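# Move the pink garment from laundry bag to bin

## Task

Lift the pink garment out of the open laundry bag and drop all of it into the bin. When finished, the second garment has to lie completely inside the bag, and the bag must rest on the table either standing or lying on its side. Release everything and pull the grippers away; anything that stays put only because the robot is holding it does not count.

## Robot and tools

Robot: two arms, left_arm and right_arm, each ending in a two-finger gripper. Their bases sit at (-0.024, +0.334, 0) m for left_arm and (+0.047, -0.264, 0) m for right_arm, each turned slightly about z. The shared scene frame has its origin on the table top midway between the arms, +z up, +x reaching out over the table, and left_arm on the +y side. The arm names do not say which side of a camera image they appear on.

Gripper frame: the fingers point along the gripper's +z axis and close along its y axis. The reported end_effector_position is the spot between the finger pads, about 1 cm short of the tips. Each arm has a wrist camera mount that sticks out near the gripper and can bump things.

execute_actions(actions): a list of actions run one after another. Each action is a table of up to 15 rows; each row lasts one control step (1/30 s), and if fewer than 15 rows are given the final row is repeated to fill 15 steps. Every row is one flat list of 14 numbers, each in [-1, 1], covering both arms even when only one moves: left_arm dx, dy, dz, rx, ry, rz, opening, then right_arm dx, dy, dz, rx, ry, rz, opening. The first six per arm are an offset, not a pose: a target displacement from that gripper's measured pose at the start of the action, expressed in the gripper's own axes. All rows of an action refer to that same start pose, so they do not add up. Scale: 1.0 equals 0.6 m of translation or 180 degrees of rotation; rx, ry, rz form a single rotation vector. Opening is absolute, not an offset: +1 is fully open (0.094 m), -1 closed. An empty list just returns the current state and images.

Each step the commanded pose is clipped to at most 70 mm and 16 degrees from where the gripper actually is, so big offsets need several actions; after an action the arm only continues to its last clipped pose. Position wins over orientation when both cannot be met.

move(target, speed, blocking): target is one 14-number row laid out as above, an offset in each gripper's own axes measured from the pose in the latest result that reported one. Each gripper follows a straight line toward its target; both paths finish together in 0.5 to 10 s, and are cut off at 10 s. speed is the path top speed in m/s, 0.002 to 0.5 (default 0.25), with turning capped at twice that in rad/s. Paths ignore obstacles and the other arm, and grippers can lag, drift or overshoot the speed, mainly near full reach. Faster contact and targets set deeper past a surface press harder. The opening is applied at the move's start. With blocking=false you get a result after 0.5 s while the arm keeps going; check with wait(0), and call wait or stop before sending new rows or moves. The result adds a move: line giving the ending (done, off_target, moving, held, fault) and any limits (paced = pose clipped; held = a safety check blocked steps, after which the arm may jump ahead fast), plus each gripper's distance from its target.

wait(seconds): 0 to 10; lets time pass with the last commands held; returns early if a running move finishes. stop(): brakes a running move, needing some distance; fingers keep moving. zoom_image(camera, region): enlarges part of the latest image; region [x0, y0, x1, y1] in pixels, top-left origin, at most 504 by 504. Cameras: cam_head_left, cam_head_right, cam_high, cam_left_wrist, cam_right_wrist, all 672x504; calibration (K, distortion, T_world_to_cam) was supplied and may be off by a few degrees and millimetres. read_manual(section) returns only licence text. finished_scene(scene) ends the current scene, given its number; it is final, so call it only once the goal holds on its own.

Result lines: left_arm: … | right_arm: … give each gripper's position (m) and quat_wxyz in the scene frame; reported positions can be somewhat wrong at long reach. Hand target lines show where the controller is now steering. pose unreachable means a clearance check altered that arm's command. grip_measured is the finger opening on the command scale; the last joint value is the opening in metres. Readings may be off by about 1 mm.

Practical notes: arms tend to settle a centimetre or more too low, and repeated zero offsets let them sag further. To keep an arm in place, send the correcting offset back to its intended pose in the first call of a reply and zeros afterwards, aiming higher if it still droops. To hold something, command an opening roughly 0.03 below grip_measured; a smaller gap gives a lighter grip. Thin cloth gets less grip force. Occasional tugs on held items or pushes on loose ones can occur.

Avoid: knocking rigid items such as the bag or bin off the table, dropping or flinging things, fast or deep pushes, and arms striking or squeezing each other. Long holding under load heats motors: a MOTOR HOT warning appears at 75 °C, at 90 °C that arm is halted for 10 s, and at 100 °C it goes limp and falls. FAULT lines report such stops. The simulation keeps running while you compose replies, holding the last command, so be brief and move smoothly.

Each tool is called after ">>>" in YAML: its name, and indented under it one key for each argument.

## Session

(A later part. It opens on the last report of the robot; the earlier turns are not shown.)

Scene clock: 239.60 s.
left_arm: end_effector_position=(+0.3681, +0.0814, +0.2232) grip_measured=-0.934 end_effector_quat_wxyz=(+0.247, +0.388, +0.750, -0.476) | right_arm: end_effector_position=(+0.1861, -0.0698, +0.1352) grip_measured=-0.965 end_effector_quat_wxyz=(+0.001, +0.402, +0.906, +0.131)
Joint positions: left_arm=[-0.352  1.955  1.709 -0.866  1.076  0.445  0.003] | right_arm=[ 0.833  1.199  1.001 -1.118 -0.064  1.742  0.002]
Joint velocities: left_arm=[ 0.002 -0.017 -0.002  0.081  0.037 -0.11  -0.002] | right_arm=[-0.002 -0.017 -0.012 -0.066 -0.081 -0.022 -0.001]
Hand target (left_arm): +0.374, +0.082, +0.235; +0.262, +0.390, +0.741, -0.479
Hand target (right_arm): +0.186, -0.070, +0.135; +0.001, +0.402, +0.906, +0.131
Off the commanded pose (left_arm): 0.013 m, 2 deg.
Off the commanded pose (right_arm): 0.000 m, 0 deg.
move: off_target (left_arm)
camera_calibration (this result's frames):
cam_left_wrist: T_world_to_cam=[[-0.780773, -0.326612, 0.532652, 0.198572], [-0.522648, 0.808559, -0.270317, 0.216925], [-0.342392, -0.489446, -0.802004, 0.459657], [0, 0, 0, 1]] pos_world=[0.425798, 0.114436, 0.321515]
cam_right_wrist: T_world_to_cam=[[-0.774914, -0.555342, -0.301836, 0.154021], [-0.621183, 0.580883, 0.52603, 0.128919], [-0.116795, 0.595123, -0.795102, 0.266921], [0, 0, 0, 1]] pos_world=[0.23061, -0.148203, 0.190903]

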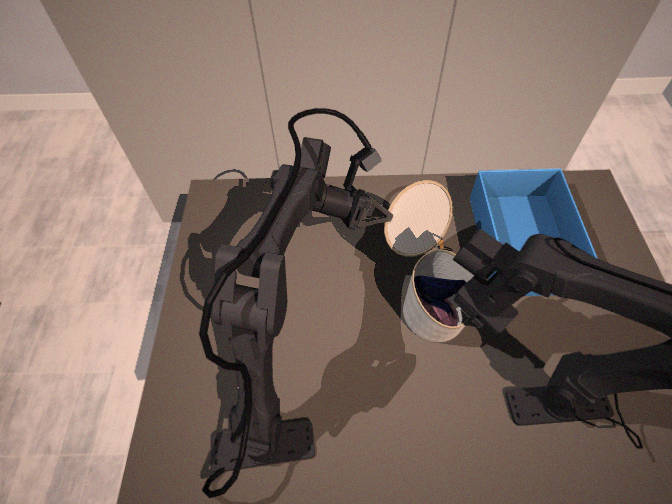

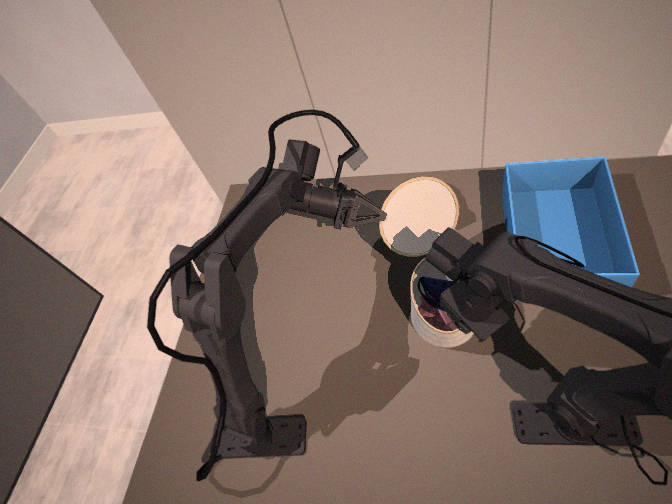

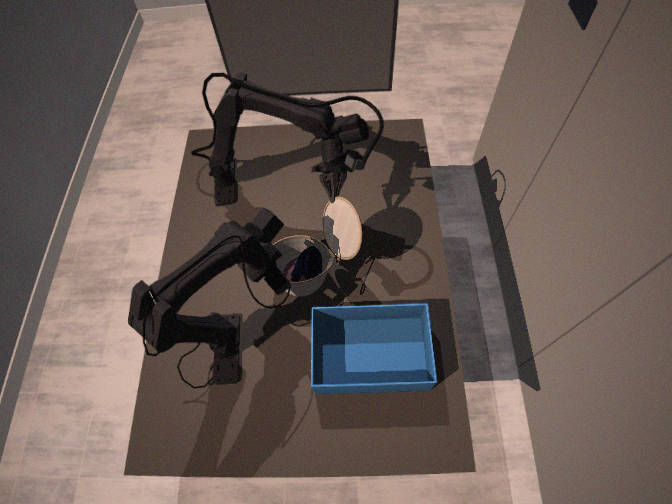

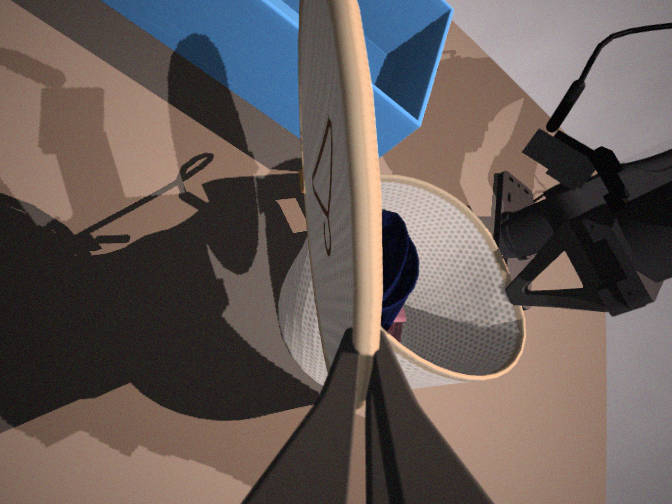

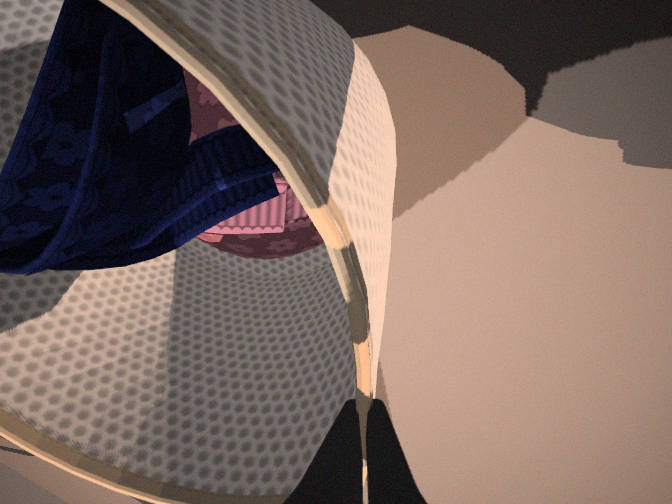

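>>> execute_actions:
  actions:
    - [[-0.01,0,0.02,0,0,0,-0.97,0,0,0,0,0,0,-0.6],[-0.01,0,0.02,0,0,0,-0.97,0,0,0,0,0,0,-0.6],[-0.01,0,0.02,0,0,0,-0.97,0,0,0,0,0,0,-0.6],[-0.01,0,0.02,0,0,0,-0.97,0,0,-0.03,0,0,0,-0.6],[-0.01,0,0.02,0,0,0,-0.97,0,0,-0.06,0,0,0,-0.6],[-0.01,0,0.02,0,0,0,-0.97,0,0,-0.09,0,0,0,-0.6]]

>>> move:
  target: [0,0,0,0,0,0,-0.97,0.01,0.12,0,0.086,0,-0.264,-0.4]

Scene clock: 250.57 s.
left_arm: end_effector_position=(+0.3682, +0.0735, +0.2241) grip_measured=-0.934 end_effector_quat_wxyz=(+0.244, +0.382, +0.753, -0.477) | right_arm: end_effector_position=(+0.1849, -0.0756, +0.1800) grip_measured=-0.601 end_effector_quat_wxyz=(+0.003, +0.404, +0.905, +0.135)
Joint positions: left_arm=[-0.371  1.955  1.709 -0.835  1.067  0.394  0.003] | right_arm=[ 0.821  1.194  1.175 -1.289 -0.064  1.735  0.019]
Joint velocities: left_arm=[-0.007  0.002 -0.007  0.066 -0.037 -0.007  0.   ] | right_arm=[ 0.017 -0.022 -0.012 -0.242 -0.022 -0.037  0.001]
Hand target (left_arm): +0.371, +0.069, +0.223; +0.247, +0.388, +0.750, -0.475
Hand target (right_arm): +0.182, -0.082, +0.187; +0.002, +0.402, +0.906, +0.132
Off the commanded pose (left_arm): 0.006 m, 1 deg.
Off the commanded pose (right_arm): 0.011 m, 1 deg.
camera_calibration (this result's frames):
cam_left_wrist: T_world_to_cam=[[-0.771482, -0.332169, 0.54266, 0.190392], [-0.531583, 0.805182, -0.262871, 0.225502], [-0.349623, -0.491269, -0.797759, 0.458414], [0, 0, 0, 1]] pos_world=[0.427029, 0.106877, 0.321664]
cam_right_wrist: T_world_to_cam=[[-0.775821, -0.549726, -0.309682, 0.165384], [-0.62154, 0.581396, 0.525039, 0.108363], [-0.10858, 0.599816, -0.792736, 0.30426], [0, 0, 0, 1]] pos_world=[0.228696, -0.154586, 0.23552]

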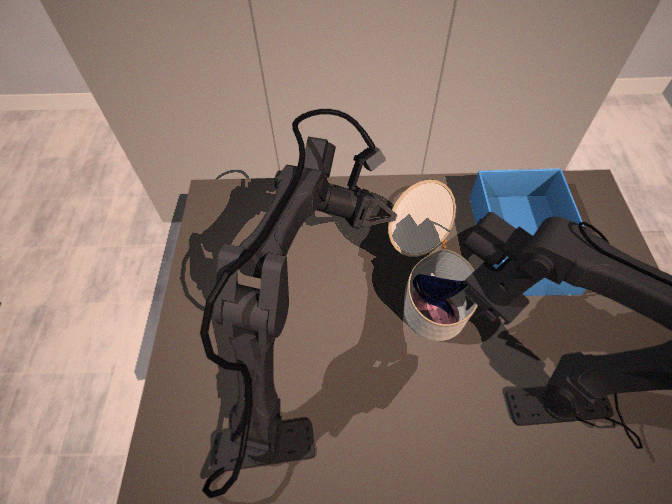

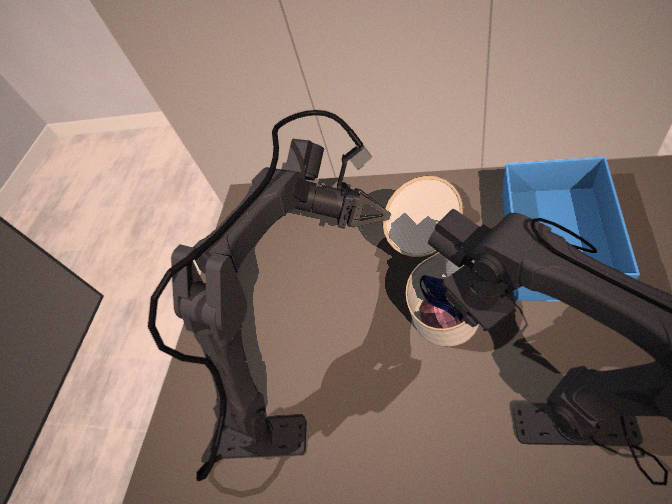

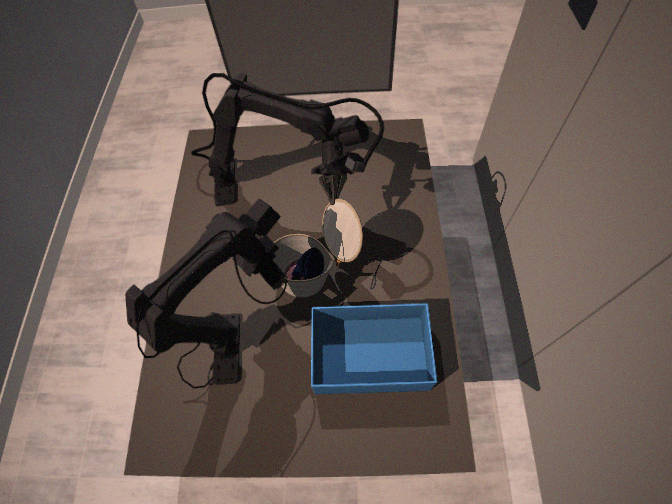

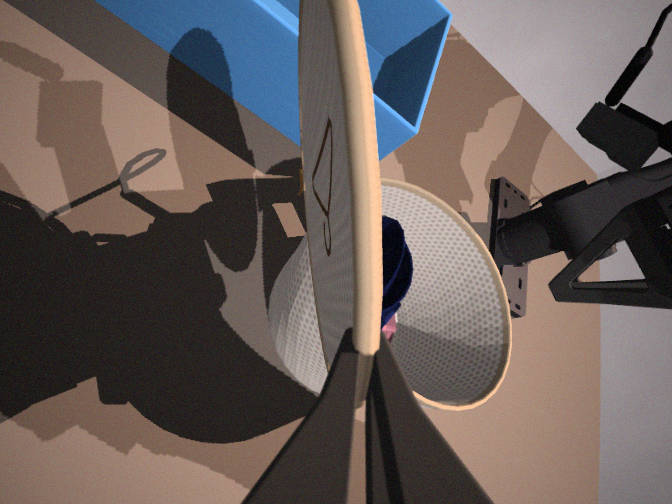

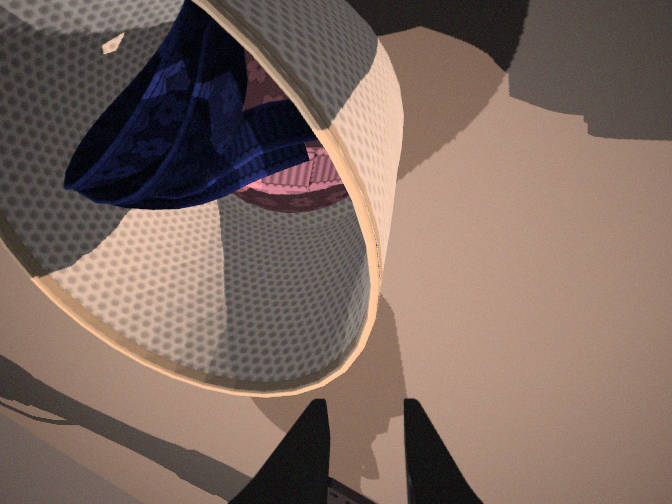

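Scene clock: 252.87 s.
left_arm: end_effector_position=(+0.3682, +0.0735, +0.2241) grip_measured=-0.934 end_effector_quat_wxyz=(+0.244, +0.382, +0.753, -0.477) | right_arm: end_effector_position=(+0.2323, -0.0258, +0.1872) grip_measured=-0.401 end_effector_quat_wxyz=(-0.001, +0.014, +1.000, +0.009)
Joint positions: left_arm=[-0.371  1.955  1.709 -0.835  1.067  0.394  0.003] | right_arm=[ 0.834  1.695  1.674 -1.537 -0.014  0.926  0.028]
Joint velocities: left_arm=[-0.002 -0.007 -0.012 -0.051 -0.007 -0.051  0.   ] | right_arm=[ 0.007 -0.007  0.007  0.007 -0.022 -0.066 -0.   ]
Hand target (left_arm): +0.368, +0.073, +0.224; +0.244, +0.382, +0.753, -0.477
Hand target (right_arm): +0.234, -0.025, +0.194; +0.009, +0.002, +1.000, +0.008
Off the commanded pose (left_arm): 0.000 m, 0 deg.
Off the commanded pose (right_arm): 0.011 m, 2 deg.
joint sent to its limit (right arm) — the command would take joint 4 (wrist pitch) past its lower limit, so that joint was sent only as far as its limit.
move: off_target (right_arm)
camera_calibration (this result's frames):
cam_left_wrist: T_world_to_cam=[[-0.771482, -0.332169, 0.54266, 0.190392], [-0.531583, 0.805182, -0.262871, 0.225502], [-0.349623, -0.491269, -0.797759, 0.458414], [0, 0, 0, 1]] pos_world=[0.427029, 0.106877, 0.321664]
cam_right_wrist: T_world_to_cam=[[-0.114858, -0.988829, -0.0949988, 0.0266903], [-0.895634, 0.0617144, 0.44049, 0.171171], [-0.429706, 0.135678, -0.892717, 0.366607], [0, 0, 0, 1]] pos_world=[0.313906, -0.0339121, 0.254413]

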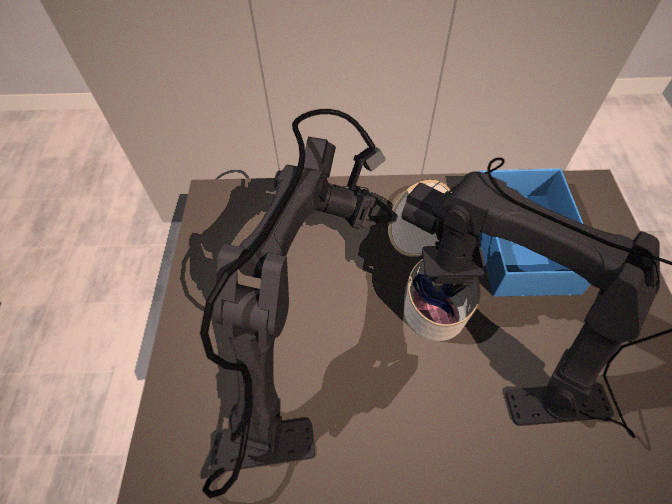

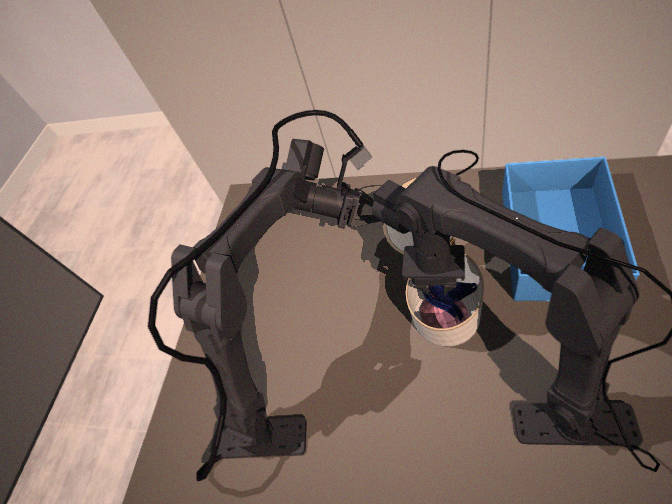

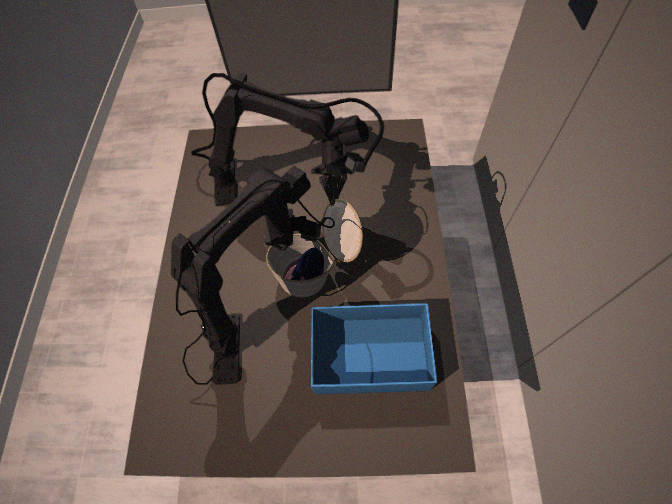

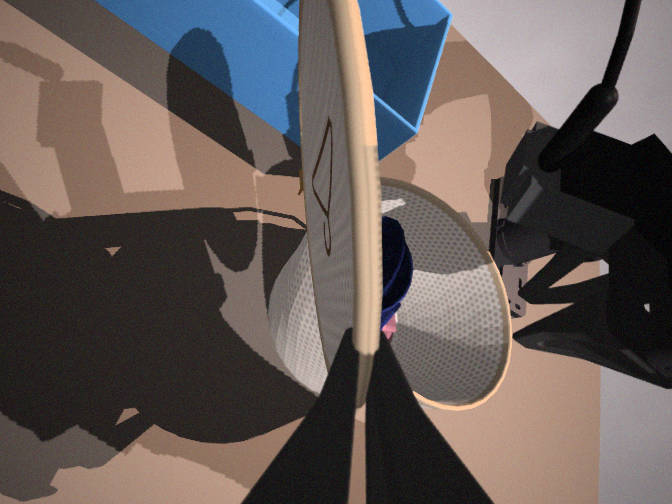

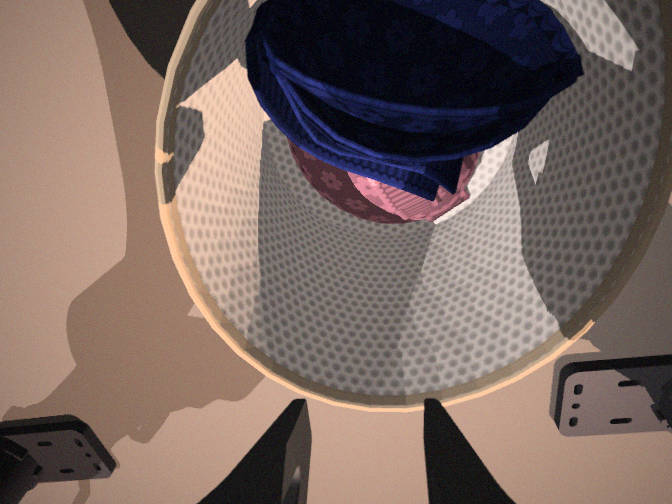

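>>> move:
  target: [-0.01,0,0,0,0,0,-0.97,0,-0.025,0.2,0,0.02,0,-0.4]
  speed: 0.12

Scene clock: 261.30 s.
left_arm: end_effector_position=(+0.3670, +0.0738, +0.2235) grip_measured=-0.934 end_effector_quat_wxyz=(+0.239, +0.378, +0.756, -0.479) | right_arm: end_effector_position=(+0.2266, -0.0401, +0.0689) grip_measured=-0.401 end_effector_quat_wxyz=(-0.033, +0.014, +0.999, +0.003)
Joint positions: left_arm=[-0.371  1.955  1.709 -0.844  1.067  0.389  0.003] | right_arm=[ 0.794  1.695  1.199 -1.113 -0.053  0.885  0.028]
Joint velocities: left_arm=[-0.007 -0.012 -0.012 -0.066 -0.022 -0.037  0.001] | right_arm=[-0.012 -0.012 -0.002 -0.007  0.007  0.007  0.   ]
Hand target (left_arm): +0.372, +0.072, +0.229; +0.244, +0.382, +0.753, -0.477
Hand target (right_arm): +0.229, -0.039, +0.067; -0.032, +0.013, +0.999, +0.009
Off the commanded pose (left_arm): 0.007 m, 1 deg.
Off the commanded pose (right_arm): 0.006 m, 1 deg.
move: done
camera_calibration (this result's frames):
cam_left_wrist: T_world_to_cam=[[-0.762976, -0.335289, 0.552674, 0.184783], [-0.537175, 0.804464, -0.253537, 0.224439], [-0.359598, -0.490325, -0.793896, 0.460336], [0, 0, 0, 1]] pos_world=[0.427084, 0.107117, 0.320237]
cam_right_wrist: T_world_to_cam=[[-0.120318, -0.989913, -0.0748079, 0.000483003], [-0.866181, 0.0678641, 0.495101, 0.208886], [-0.48503, 0.124367, -0.865609, 0.270664], [0, 0, 0, 1]] pos_world=[0.312272, -0.0473594, 0.130906]

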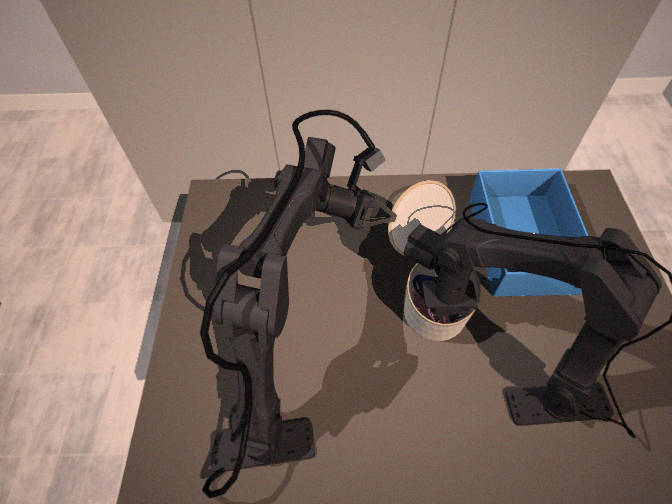

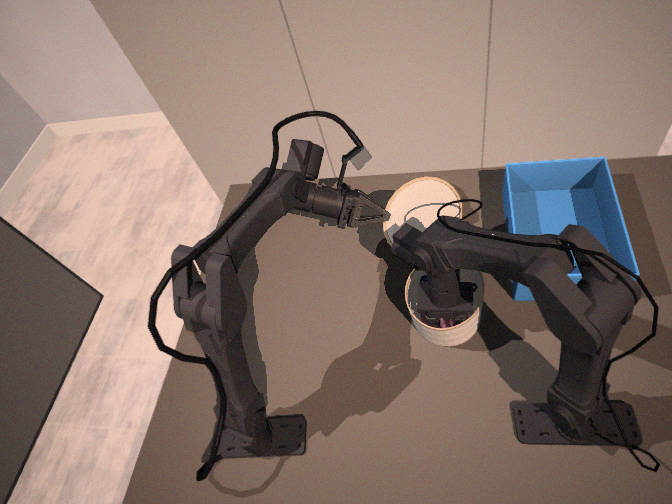

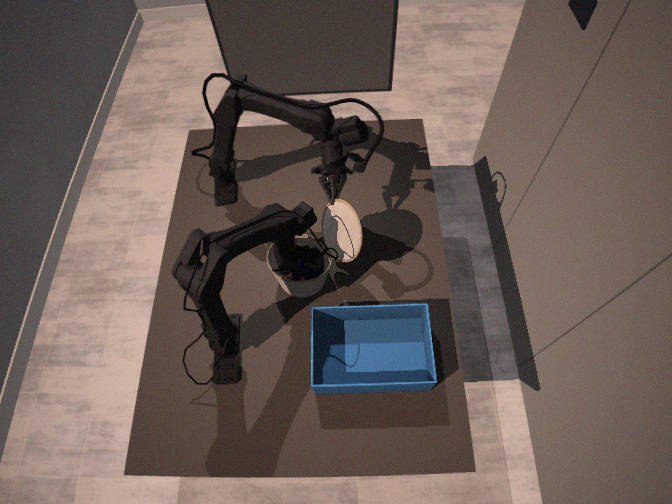

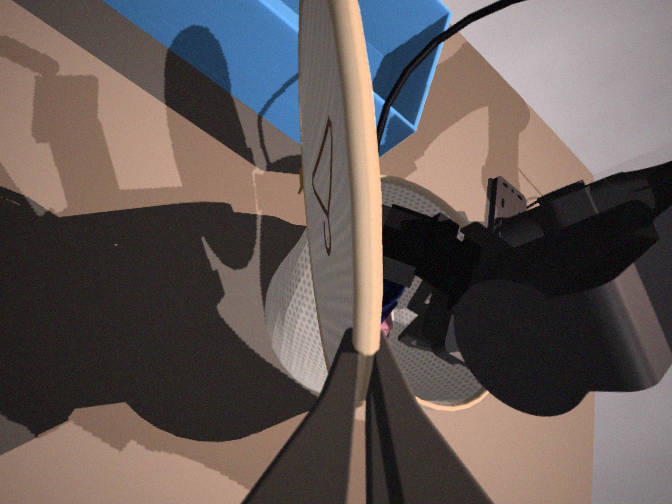

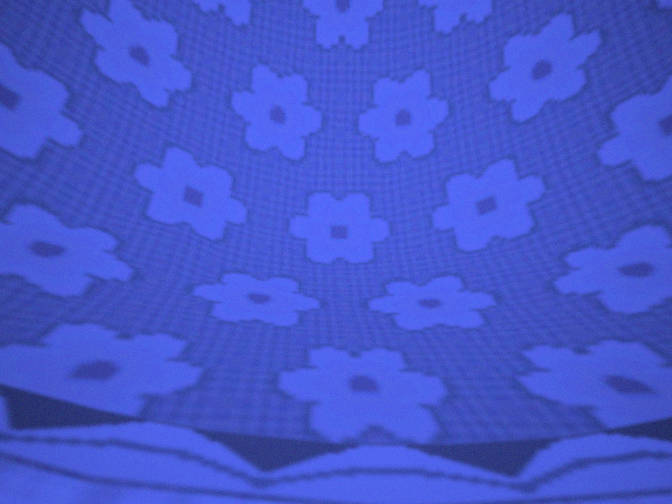

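>>> execute_actions:
  actions:
    - [[-0.01,0,0,0,0,0,-0.97,-0.012,0,0.04,0,-0.02,0,-0.4]]
    - [[0,0,0,0,0,0,-0.97,-0.005,0,0.032,0,0,0,-0.4]]
    - [[0,0,0,0,0,0,-0.97,0,0,0,0,0,0,-1]]

>>> move:
  target: [0,0,0,0,0,0,-0.97,0.02,0,-0.2,0,0,0,-1]
  speed: 0.08

Scene clock: 269.23 s.
left_arm: end_effector_position=(+0.3662, +0.0740, +0.2230) grip_measured=-0.934 end_effector_quat_wxyz=(+0.235, +0.375, +0.758, -0.480) | right_arm: end_effector_position=(+0.2240, -0.0470, +0.0307) grip_measured=-0.968 end_effector_quat_wxyz=(-0.026, +0.014, +1.000, -0.008)
Joint positions: left_arm=[-0.371  1.955  1.709 -0.85   1.067  0.383  0.003] | right_arm=[ 0.8    1.724  1.074 -0.966 -0.029  0.892  0.002]
Joint velocities: left_arm=[-0.017 -0.007 -0.002  0.022  0.066  0.022  0.001] | right_arm=[-0.002 -0.002  0.007  0.051 -0.095  0.022 -0.001]
Hand target (left_arm): +0.366, +0.074, +0.223; +0.235, +0.375, +0.758, -0.480
Hand target (right_arm): +0.225, -0.048, +0.031; -0.024, +0.014, +1.000, -0.010
Off the commanded pose (left_arm): 0.000 m, 0 deg.
Off the commanded pose (right_arm): 0.001 m, 0 deg.
camera_calibration (this result's frames):
cam_left_wrist: T_world_to_cam=[[-0.756189, -0.337953, 0.560327, 0.180494], [-0.541826, 0.8035, -0.246601, 0.22399], [-0.366883, -0.490077, -0.79071, 0.461768], [0, 0, 0, 1]] pos_world=[0.427266, 0.107324, 0.319225]
cam_right_wrist: T_world_to_cam=[[-0.118826, -0.991403, -0.0547845, -0.0105783], [-0.872713, 0.0779665, 0.481968, 0.228334], [-0.473553, 0.105081, -0.874475, 0.234031], [0, 0, 0, 1]] pos_world=[0.308839, -0.052882, 0.0940253]

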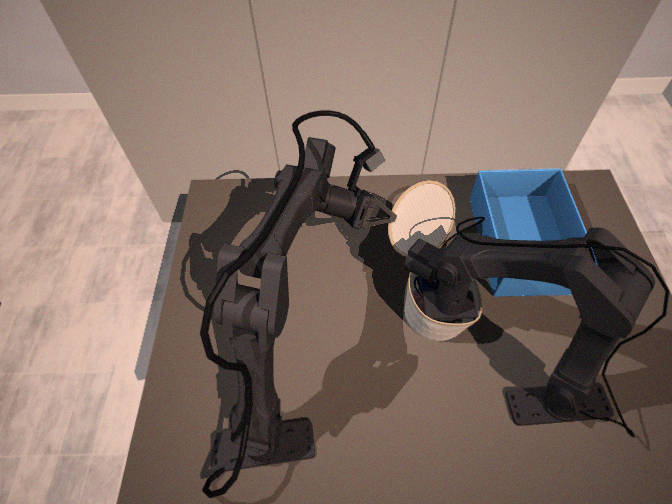

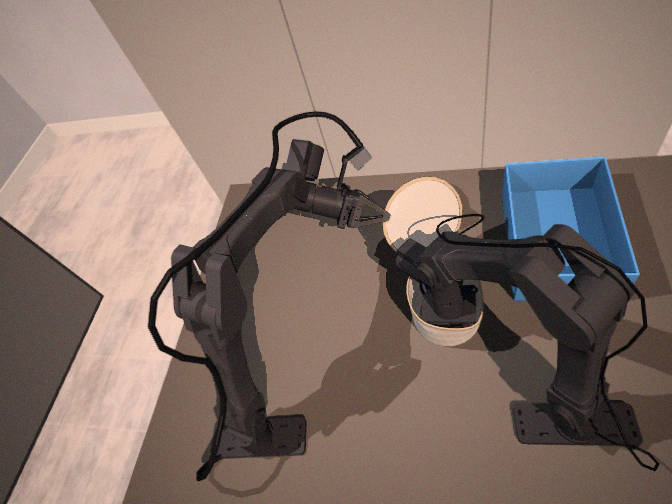

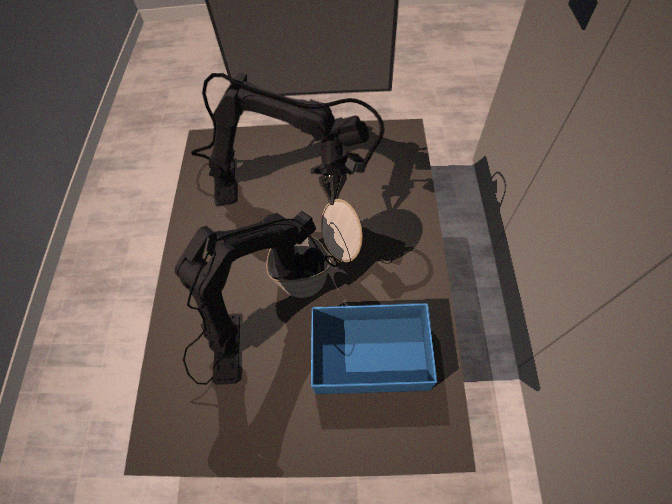

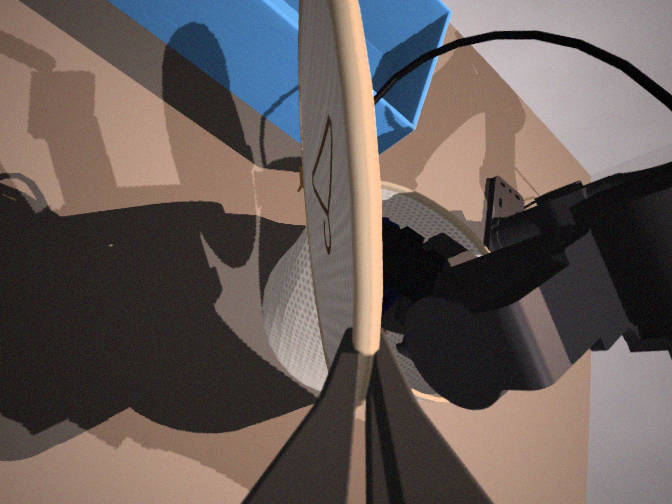

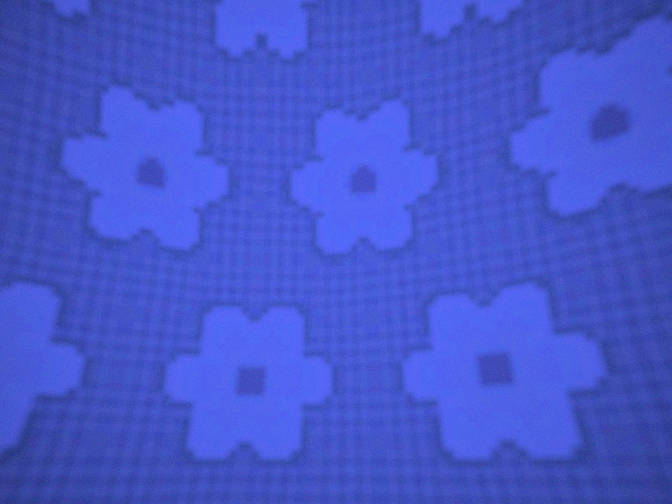

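Scene clock: 271.30 s.
left_arm: end_effector_position=(+0.3662, +0.0740, +0.2230) grip_measured=-0.934 end_effector_quat_wxyz=(+0.235, +0.374, +0.758, -0.480) | right_arm: end_effector_position=(+0.2231, -0.0479, +0.1356) grip_measured=-0.968 end_effector_quat_wxyz=(-0.038, +0.015, +0.999, -0.023)
Joint positions: left_arm=[-0.371  1.955  1.709 -0.85   1.067  0.382  0.003] | right_arm=[ 0.8    1.676  1.443 -1.422 -0.03   0.892  0.002]
Joint velocities: left_arm=[-0.002  0.002  0.012 -0.066 -0.007  0.022  0.   ] | right_arm=[ 0.002 -0.007 -0.012 -0.022 -0.022  0.051 -0.001]
Hand target (left_arm): +0.366, +0.074, +0.223; +0.235, +0.375, +0.758, -0.480
Hand target (right_arm): +0.221, -0.045, +0.151; -0.026, +0.014, +1.000, -0.008
Off the commanded pose (left_arm): 0.000 m, 0 deg.
Off the commanded pose (right_arm): 0.017 m, 2 deg.
move: off_target (right_arm)
camera_calibration (this result's frames):
cam_left_wrist: T_world_to_cam=[[-0.755692, -0.338202, 0.560847, 0.180214], [-0.542259, 0.803323, -0.246225, 0.224078], [-0.367267, -0.490195, -0.790458, 0.461861], [0, 0, 0, 1]] pos_world=[0.427321, 0.107344, 0.319183]
cam_right_wrist: T_world_to_cam=[[-0.12062, -0.992423, -0.0234116, -0.00971583], [-0.86019, 0.0927182, 0.501474, 0.172322], [-0.495504, 0.0806261, -0.864856, 0.327802], [0, 0, 0, 1]] pos_world=[0.309485, -0.052049, 0.196859]

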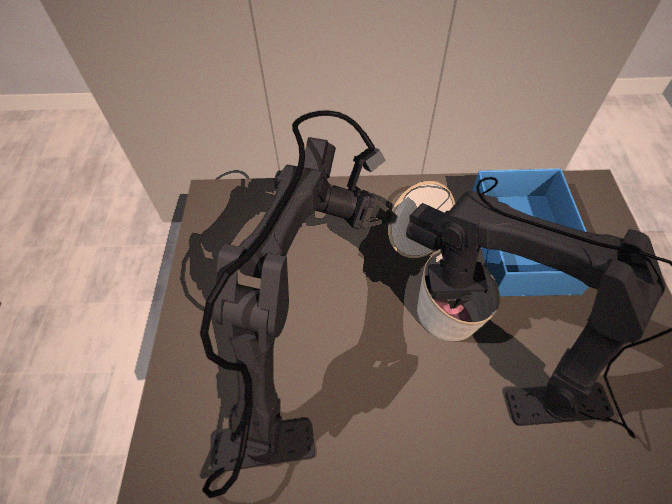

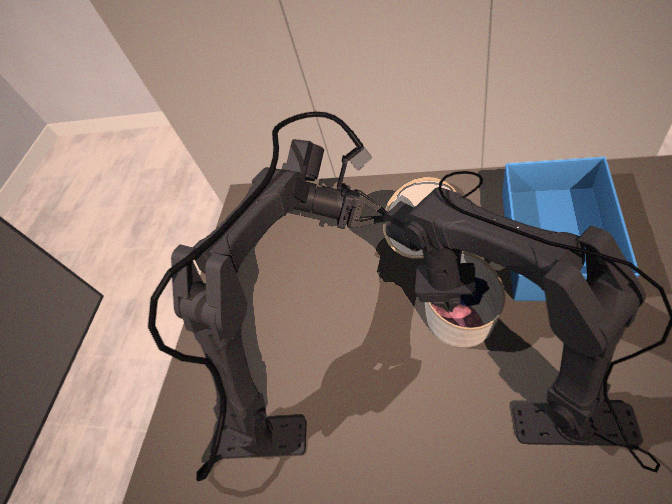

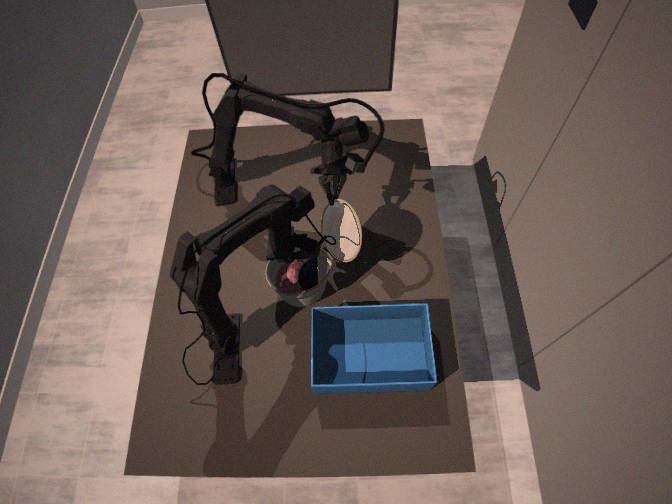

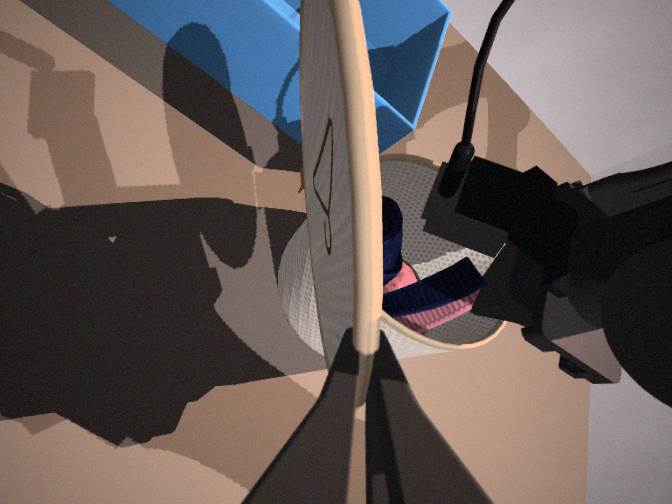

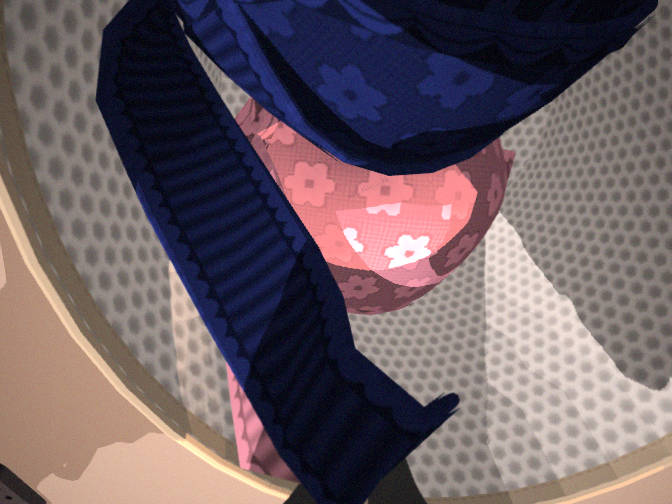

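Possibly just riding on the pink strap; lift more.

>>> move:
  target: [-0.01,0,0,0,0,0,-0.97,0.0,-0.01,-0.13,-0.04,-0.05,0,-1]
  speed: 0.08

Scene clock: 277.93 s.
left_arm: end_effector_position=(+0.3650, +0.0743, +0.2224) grip_measured=-0.934 end_effector_quat_wxyz=(+0.230, +0.370, +0.761, -0.481) | right_arm: end_effector_position=(+0.2291, -0.0480, +0.1990) grip_measured=-0.968 end_effector_quat_wxyz=(+0.020, +0.014, +0.999, +0.028)
Joint positions: left_arm=[-0.371  1.955  1.709 -0.858  1.067  0.376  0.003] | right_arm=[ 0.8    1.578  1.595 -1.519 -0.004  0.892  0.002]
Joint velocities: left_arm=[-0.007  0.012  0.002 -0.007 -0.022 -0.007  0.   ] | right_arm=[-0.002  0.002 -0.002 -0.037  0.022  0.007  0.001]
Hand target (left_arm): +0.370, +0.072, +0.227; +0.235, +0.374, +0.758, -0.480
Hand target (right_arm): +0.230, -0.050, +0.214; +0.041, +0.017, +0.998, +0.039
Off the commanded pose (left_arm): 0.007 m, 1 deg.
Off the commanded pose (right_arm): 0.015 m, 3 deg.
move: off_target (right_arm)
camera_calibration (this result's frames):
cam_left_wrist: T_world_to_cam=[[-0.746875, -0.34143, 0.570617, 0.174618], [-0.547751, 0.802427, -0.236811, 0.223014], [-0.377024, -0.489424, -0.786331, 0.463671], [0, 0, 0, 1]] pos_world=[0.427389, 0.107598, 0.317771]
cam_right_wrist: T_world_to_cam=[[-0.110947, -0.984482, -0.135964, 0.0130152], [-0.914019, 0.0473628, 0.402898, 0.175401], [-0.390206, 0.168974, -0.905089, 0.37376], [0, 0, 0, 1]] pos_world=[0.307607, -0.0586501, 0.269387]

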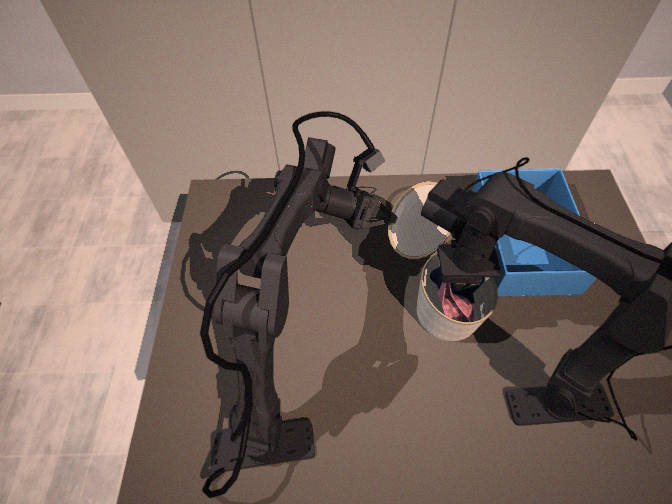

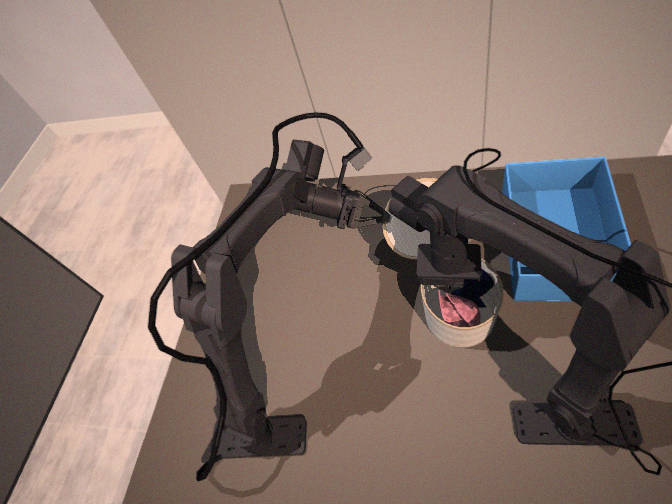

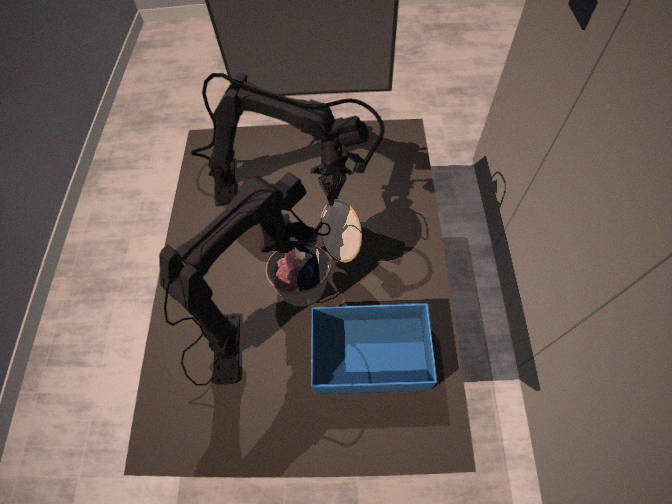

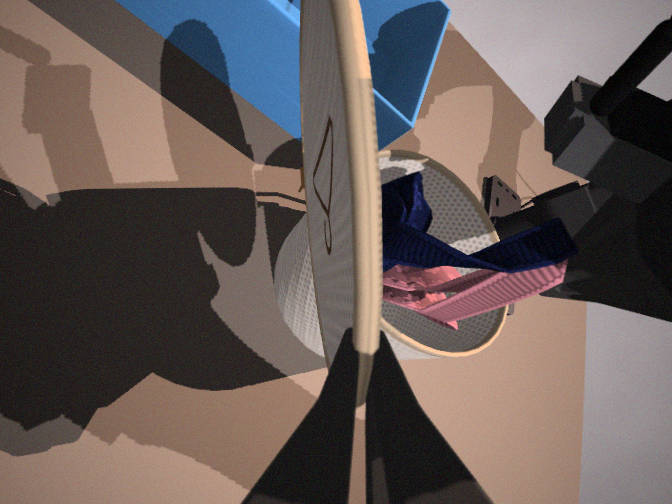

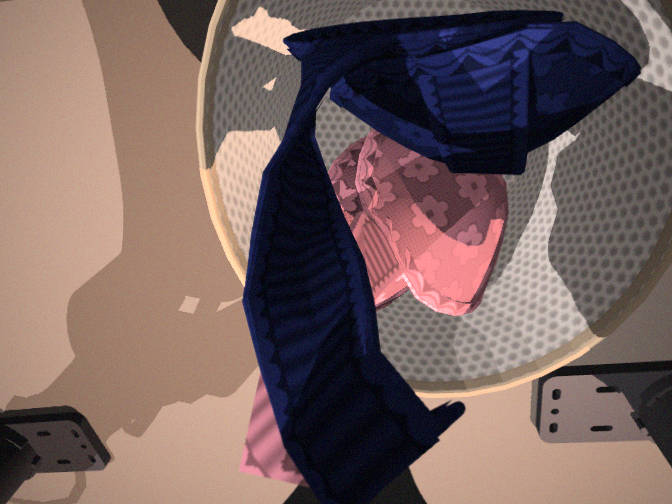

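>>> execute_actions:
  actions:
    - [[-0.01,0,0,0,0,0,-0.97,-0.04,-0.03,0.02,0,0,0,-1]]
    - [[0,0,0,0,0,0,-0.97,0,0,0,0,0,0,-0.2]]
    - [[0,0,0,0,0,0,-0.97,0.03,0,-0.05,0,0,0,-0.2]]

Scene clock: 284.60 s.
left_arm: end_effector_position=(+0.3641, +0.0746, +0.2219) grip_measured=-0.934 end_effector_quat_wxyz=(+0.225, +0.366, +0.763, -0.483) | right_arm: end_effector_position=(+0.2337, -0.0696, +0.2034) grip_measured=-0.201 end_effector_quat_wxyz=(+0.020, +0.019, +0.999, +0.028)
Joint positions: left_arm=[-0.371  1.955  1.709 -0.865  1.067  0.369  0.003] | right_arm=[ 0.731  1.534  1.57  -1.539 -0.01   0.834  0.038]
Joint velocities: left_arm=[-0.012  0.002 -0.002 -0.022  0.051 -0.022 -0.   ] | right_arm=[ 0.002 -0.012  0.007  0.051  0.022 -0.022 -0.   ]
Hand target (left_arm): +0.364, +0.075, +0.222; +0.225, +0.366, +0.763, -0.483
Hand target (right_arm): +0.231, -0.069, +0.216; +0.031, +0.021, +0.998, +0.041
Off the commanded pose (left_arm): 0.000 m, 0 deg.
Off the commanded pose (right_arm): 0.013 m, 1 deg.
joint sent to its limit (right arm) — the command would take joint 4 (wrist pitch) past its lower limit, so that joint was sent only as far as its limit.
camera_calibration (this result's frames):
cam_left_wrist: T_world_to_cam=[[-0.738471, -0.34465, 0.579549, 0.169475], [-0.553116, 0.801206, -0.228323, 0.22236], [-0.385646, -0.489168, -0.782299, 0.465285], [0, 0, 0, 1]] pos_world=[0.427579, 0.107856, 0.316543]
cam_right_wrist: T_world_to_cam=[[-0.121031, -0.983195, -0.136669, -0.00460867], [-0.912909, 0.0561821, 0.404279, 0.17898], [-0.389806, 0.173697, -0.904367, 0.38327], [0, 0, 0, 1]] pos_world=[0.312236, -0.0811595, 0.273629]

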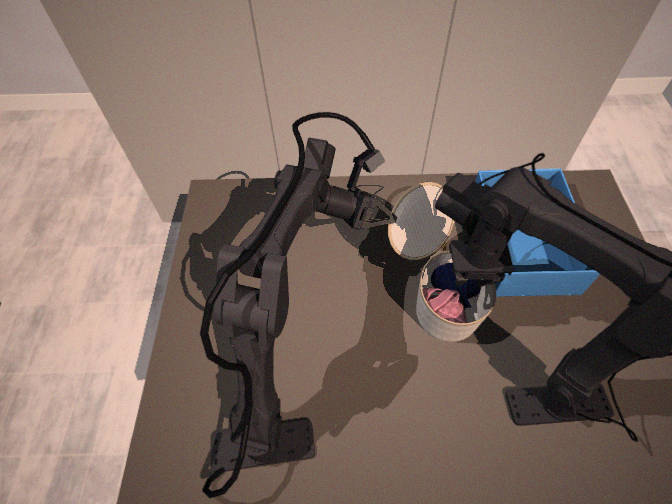

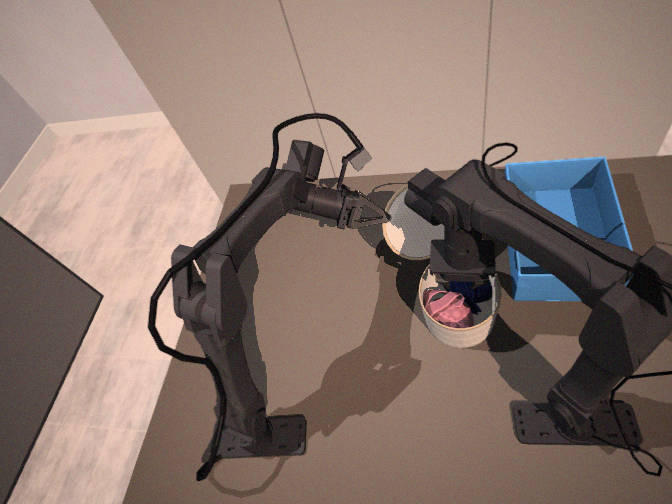

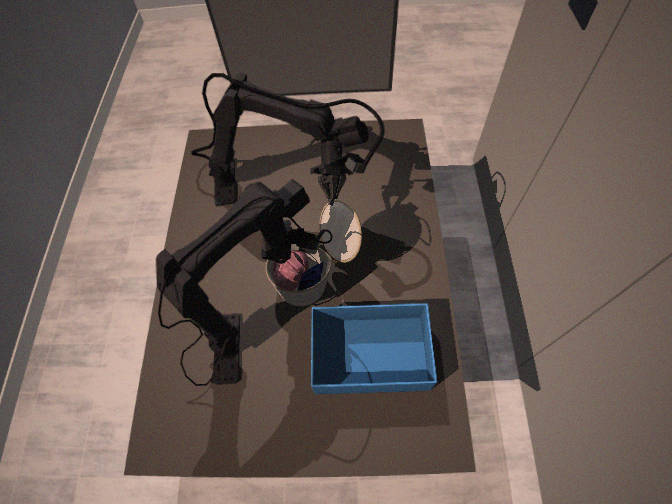

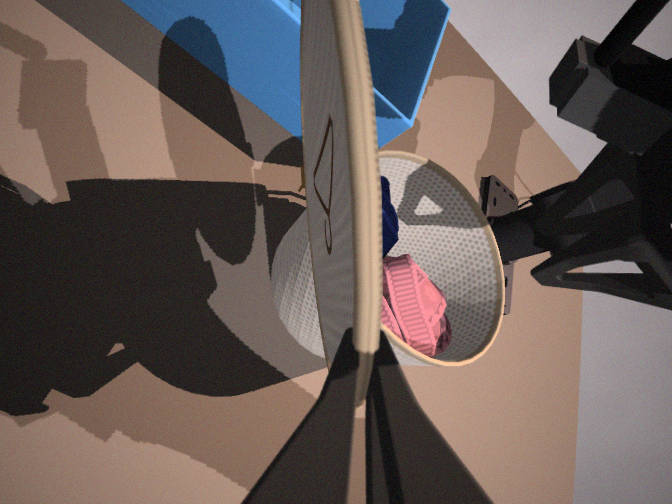

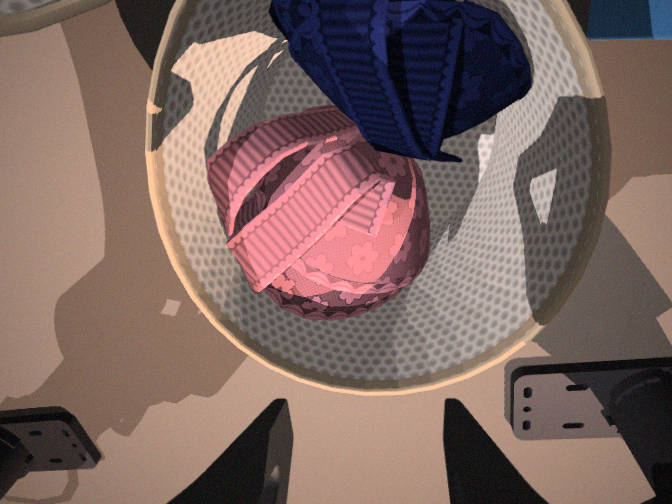

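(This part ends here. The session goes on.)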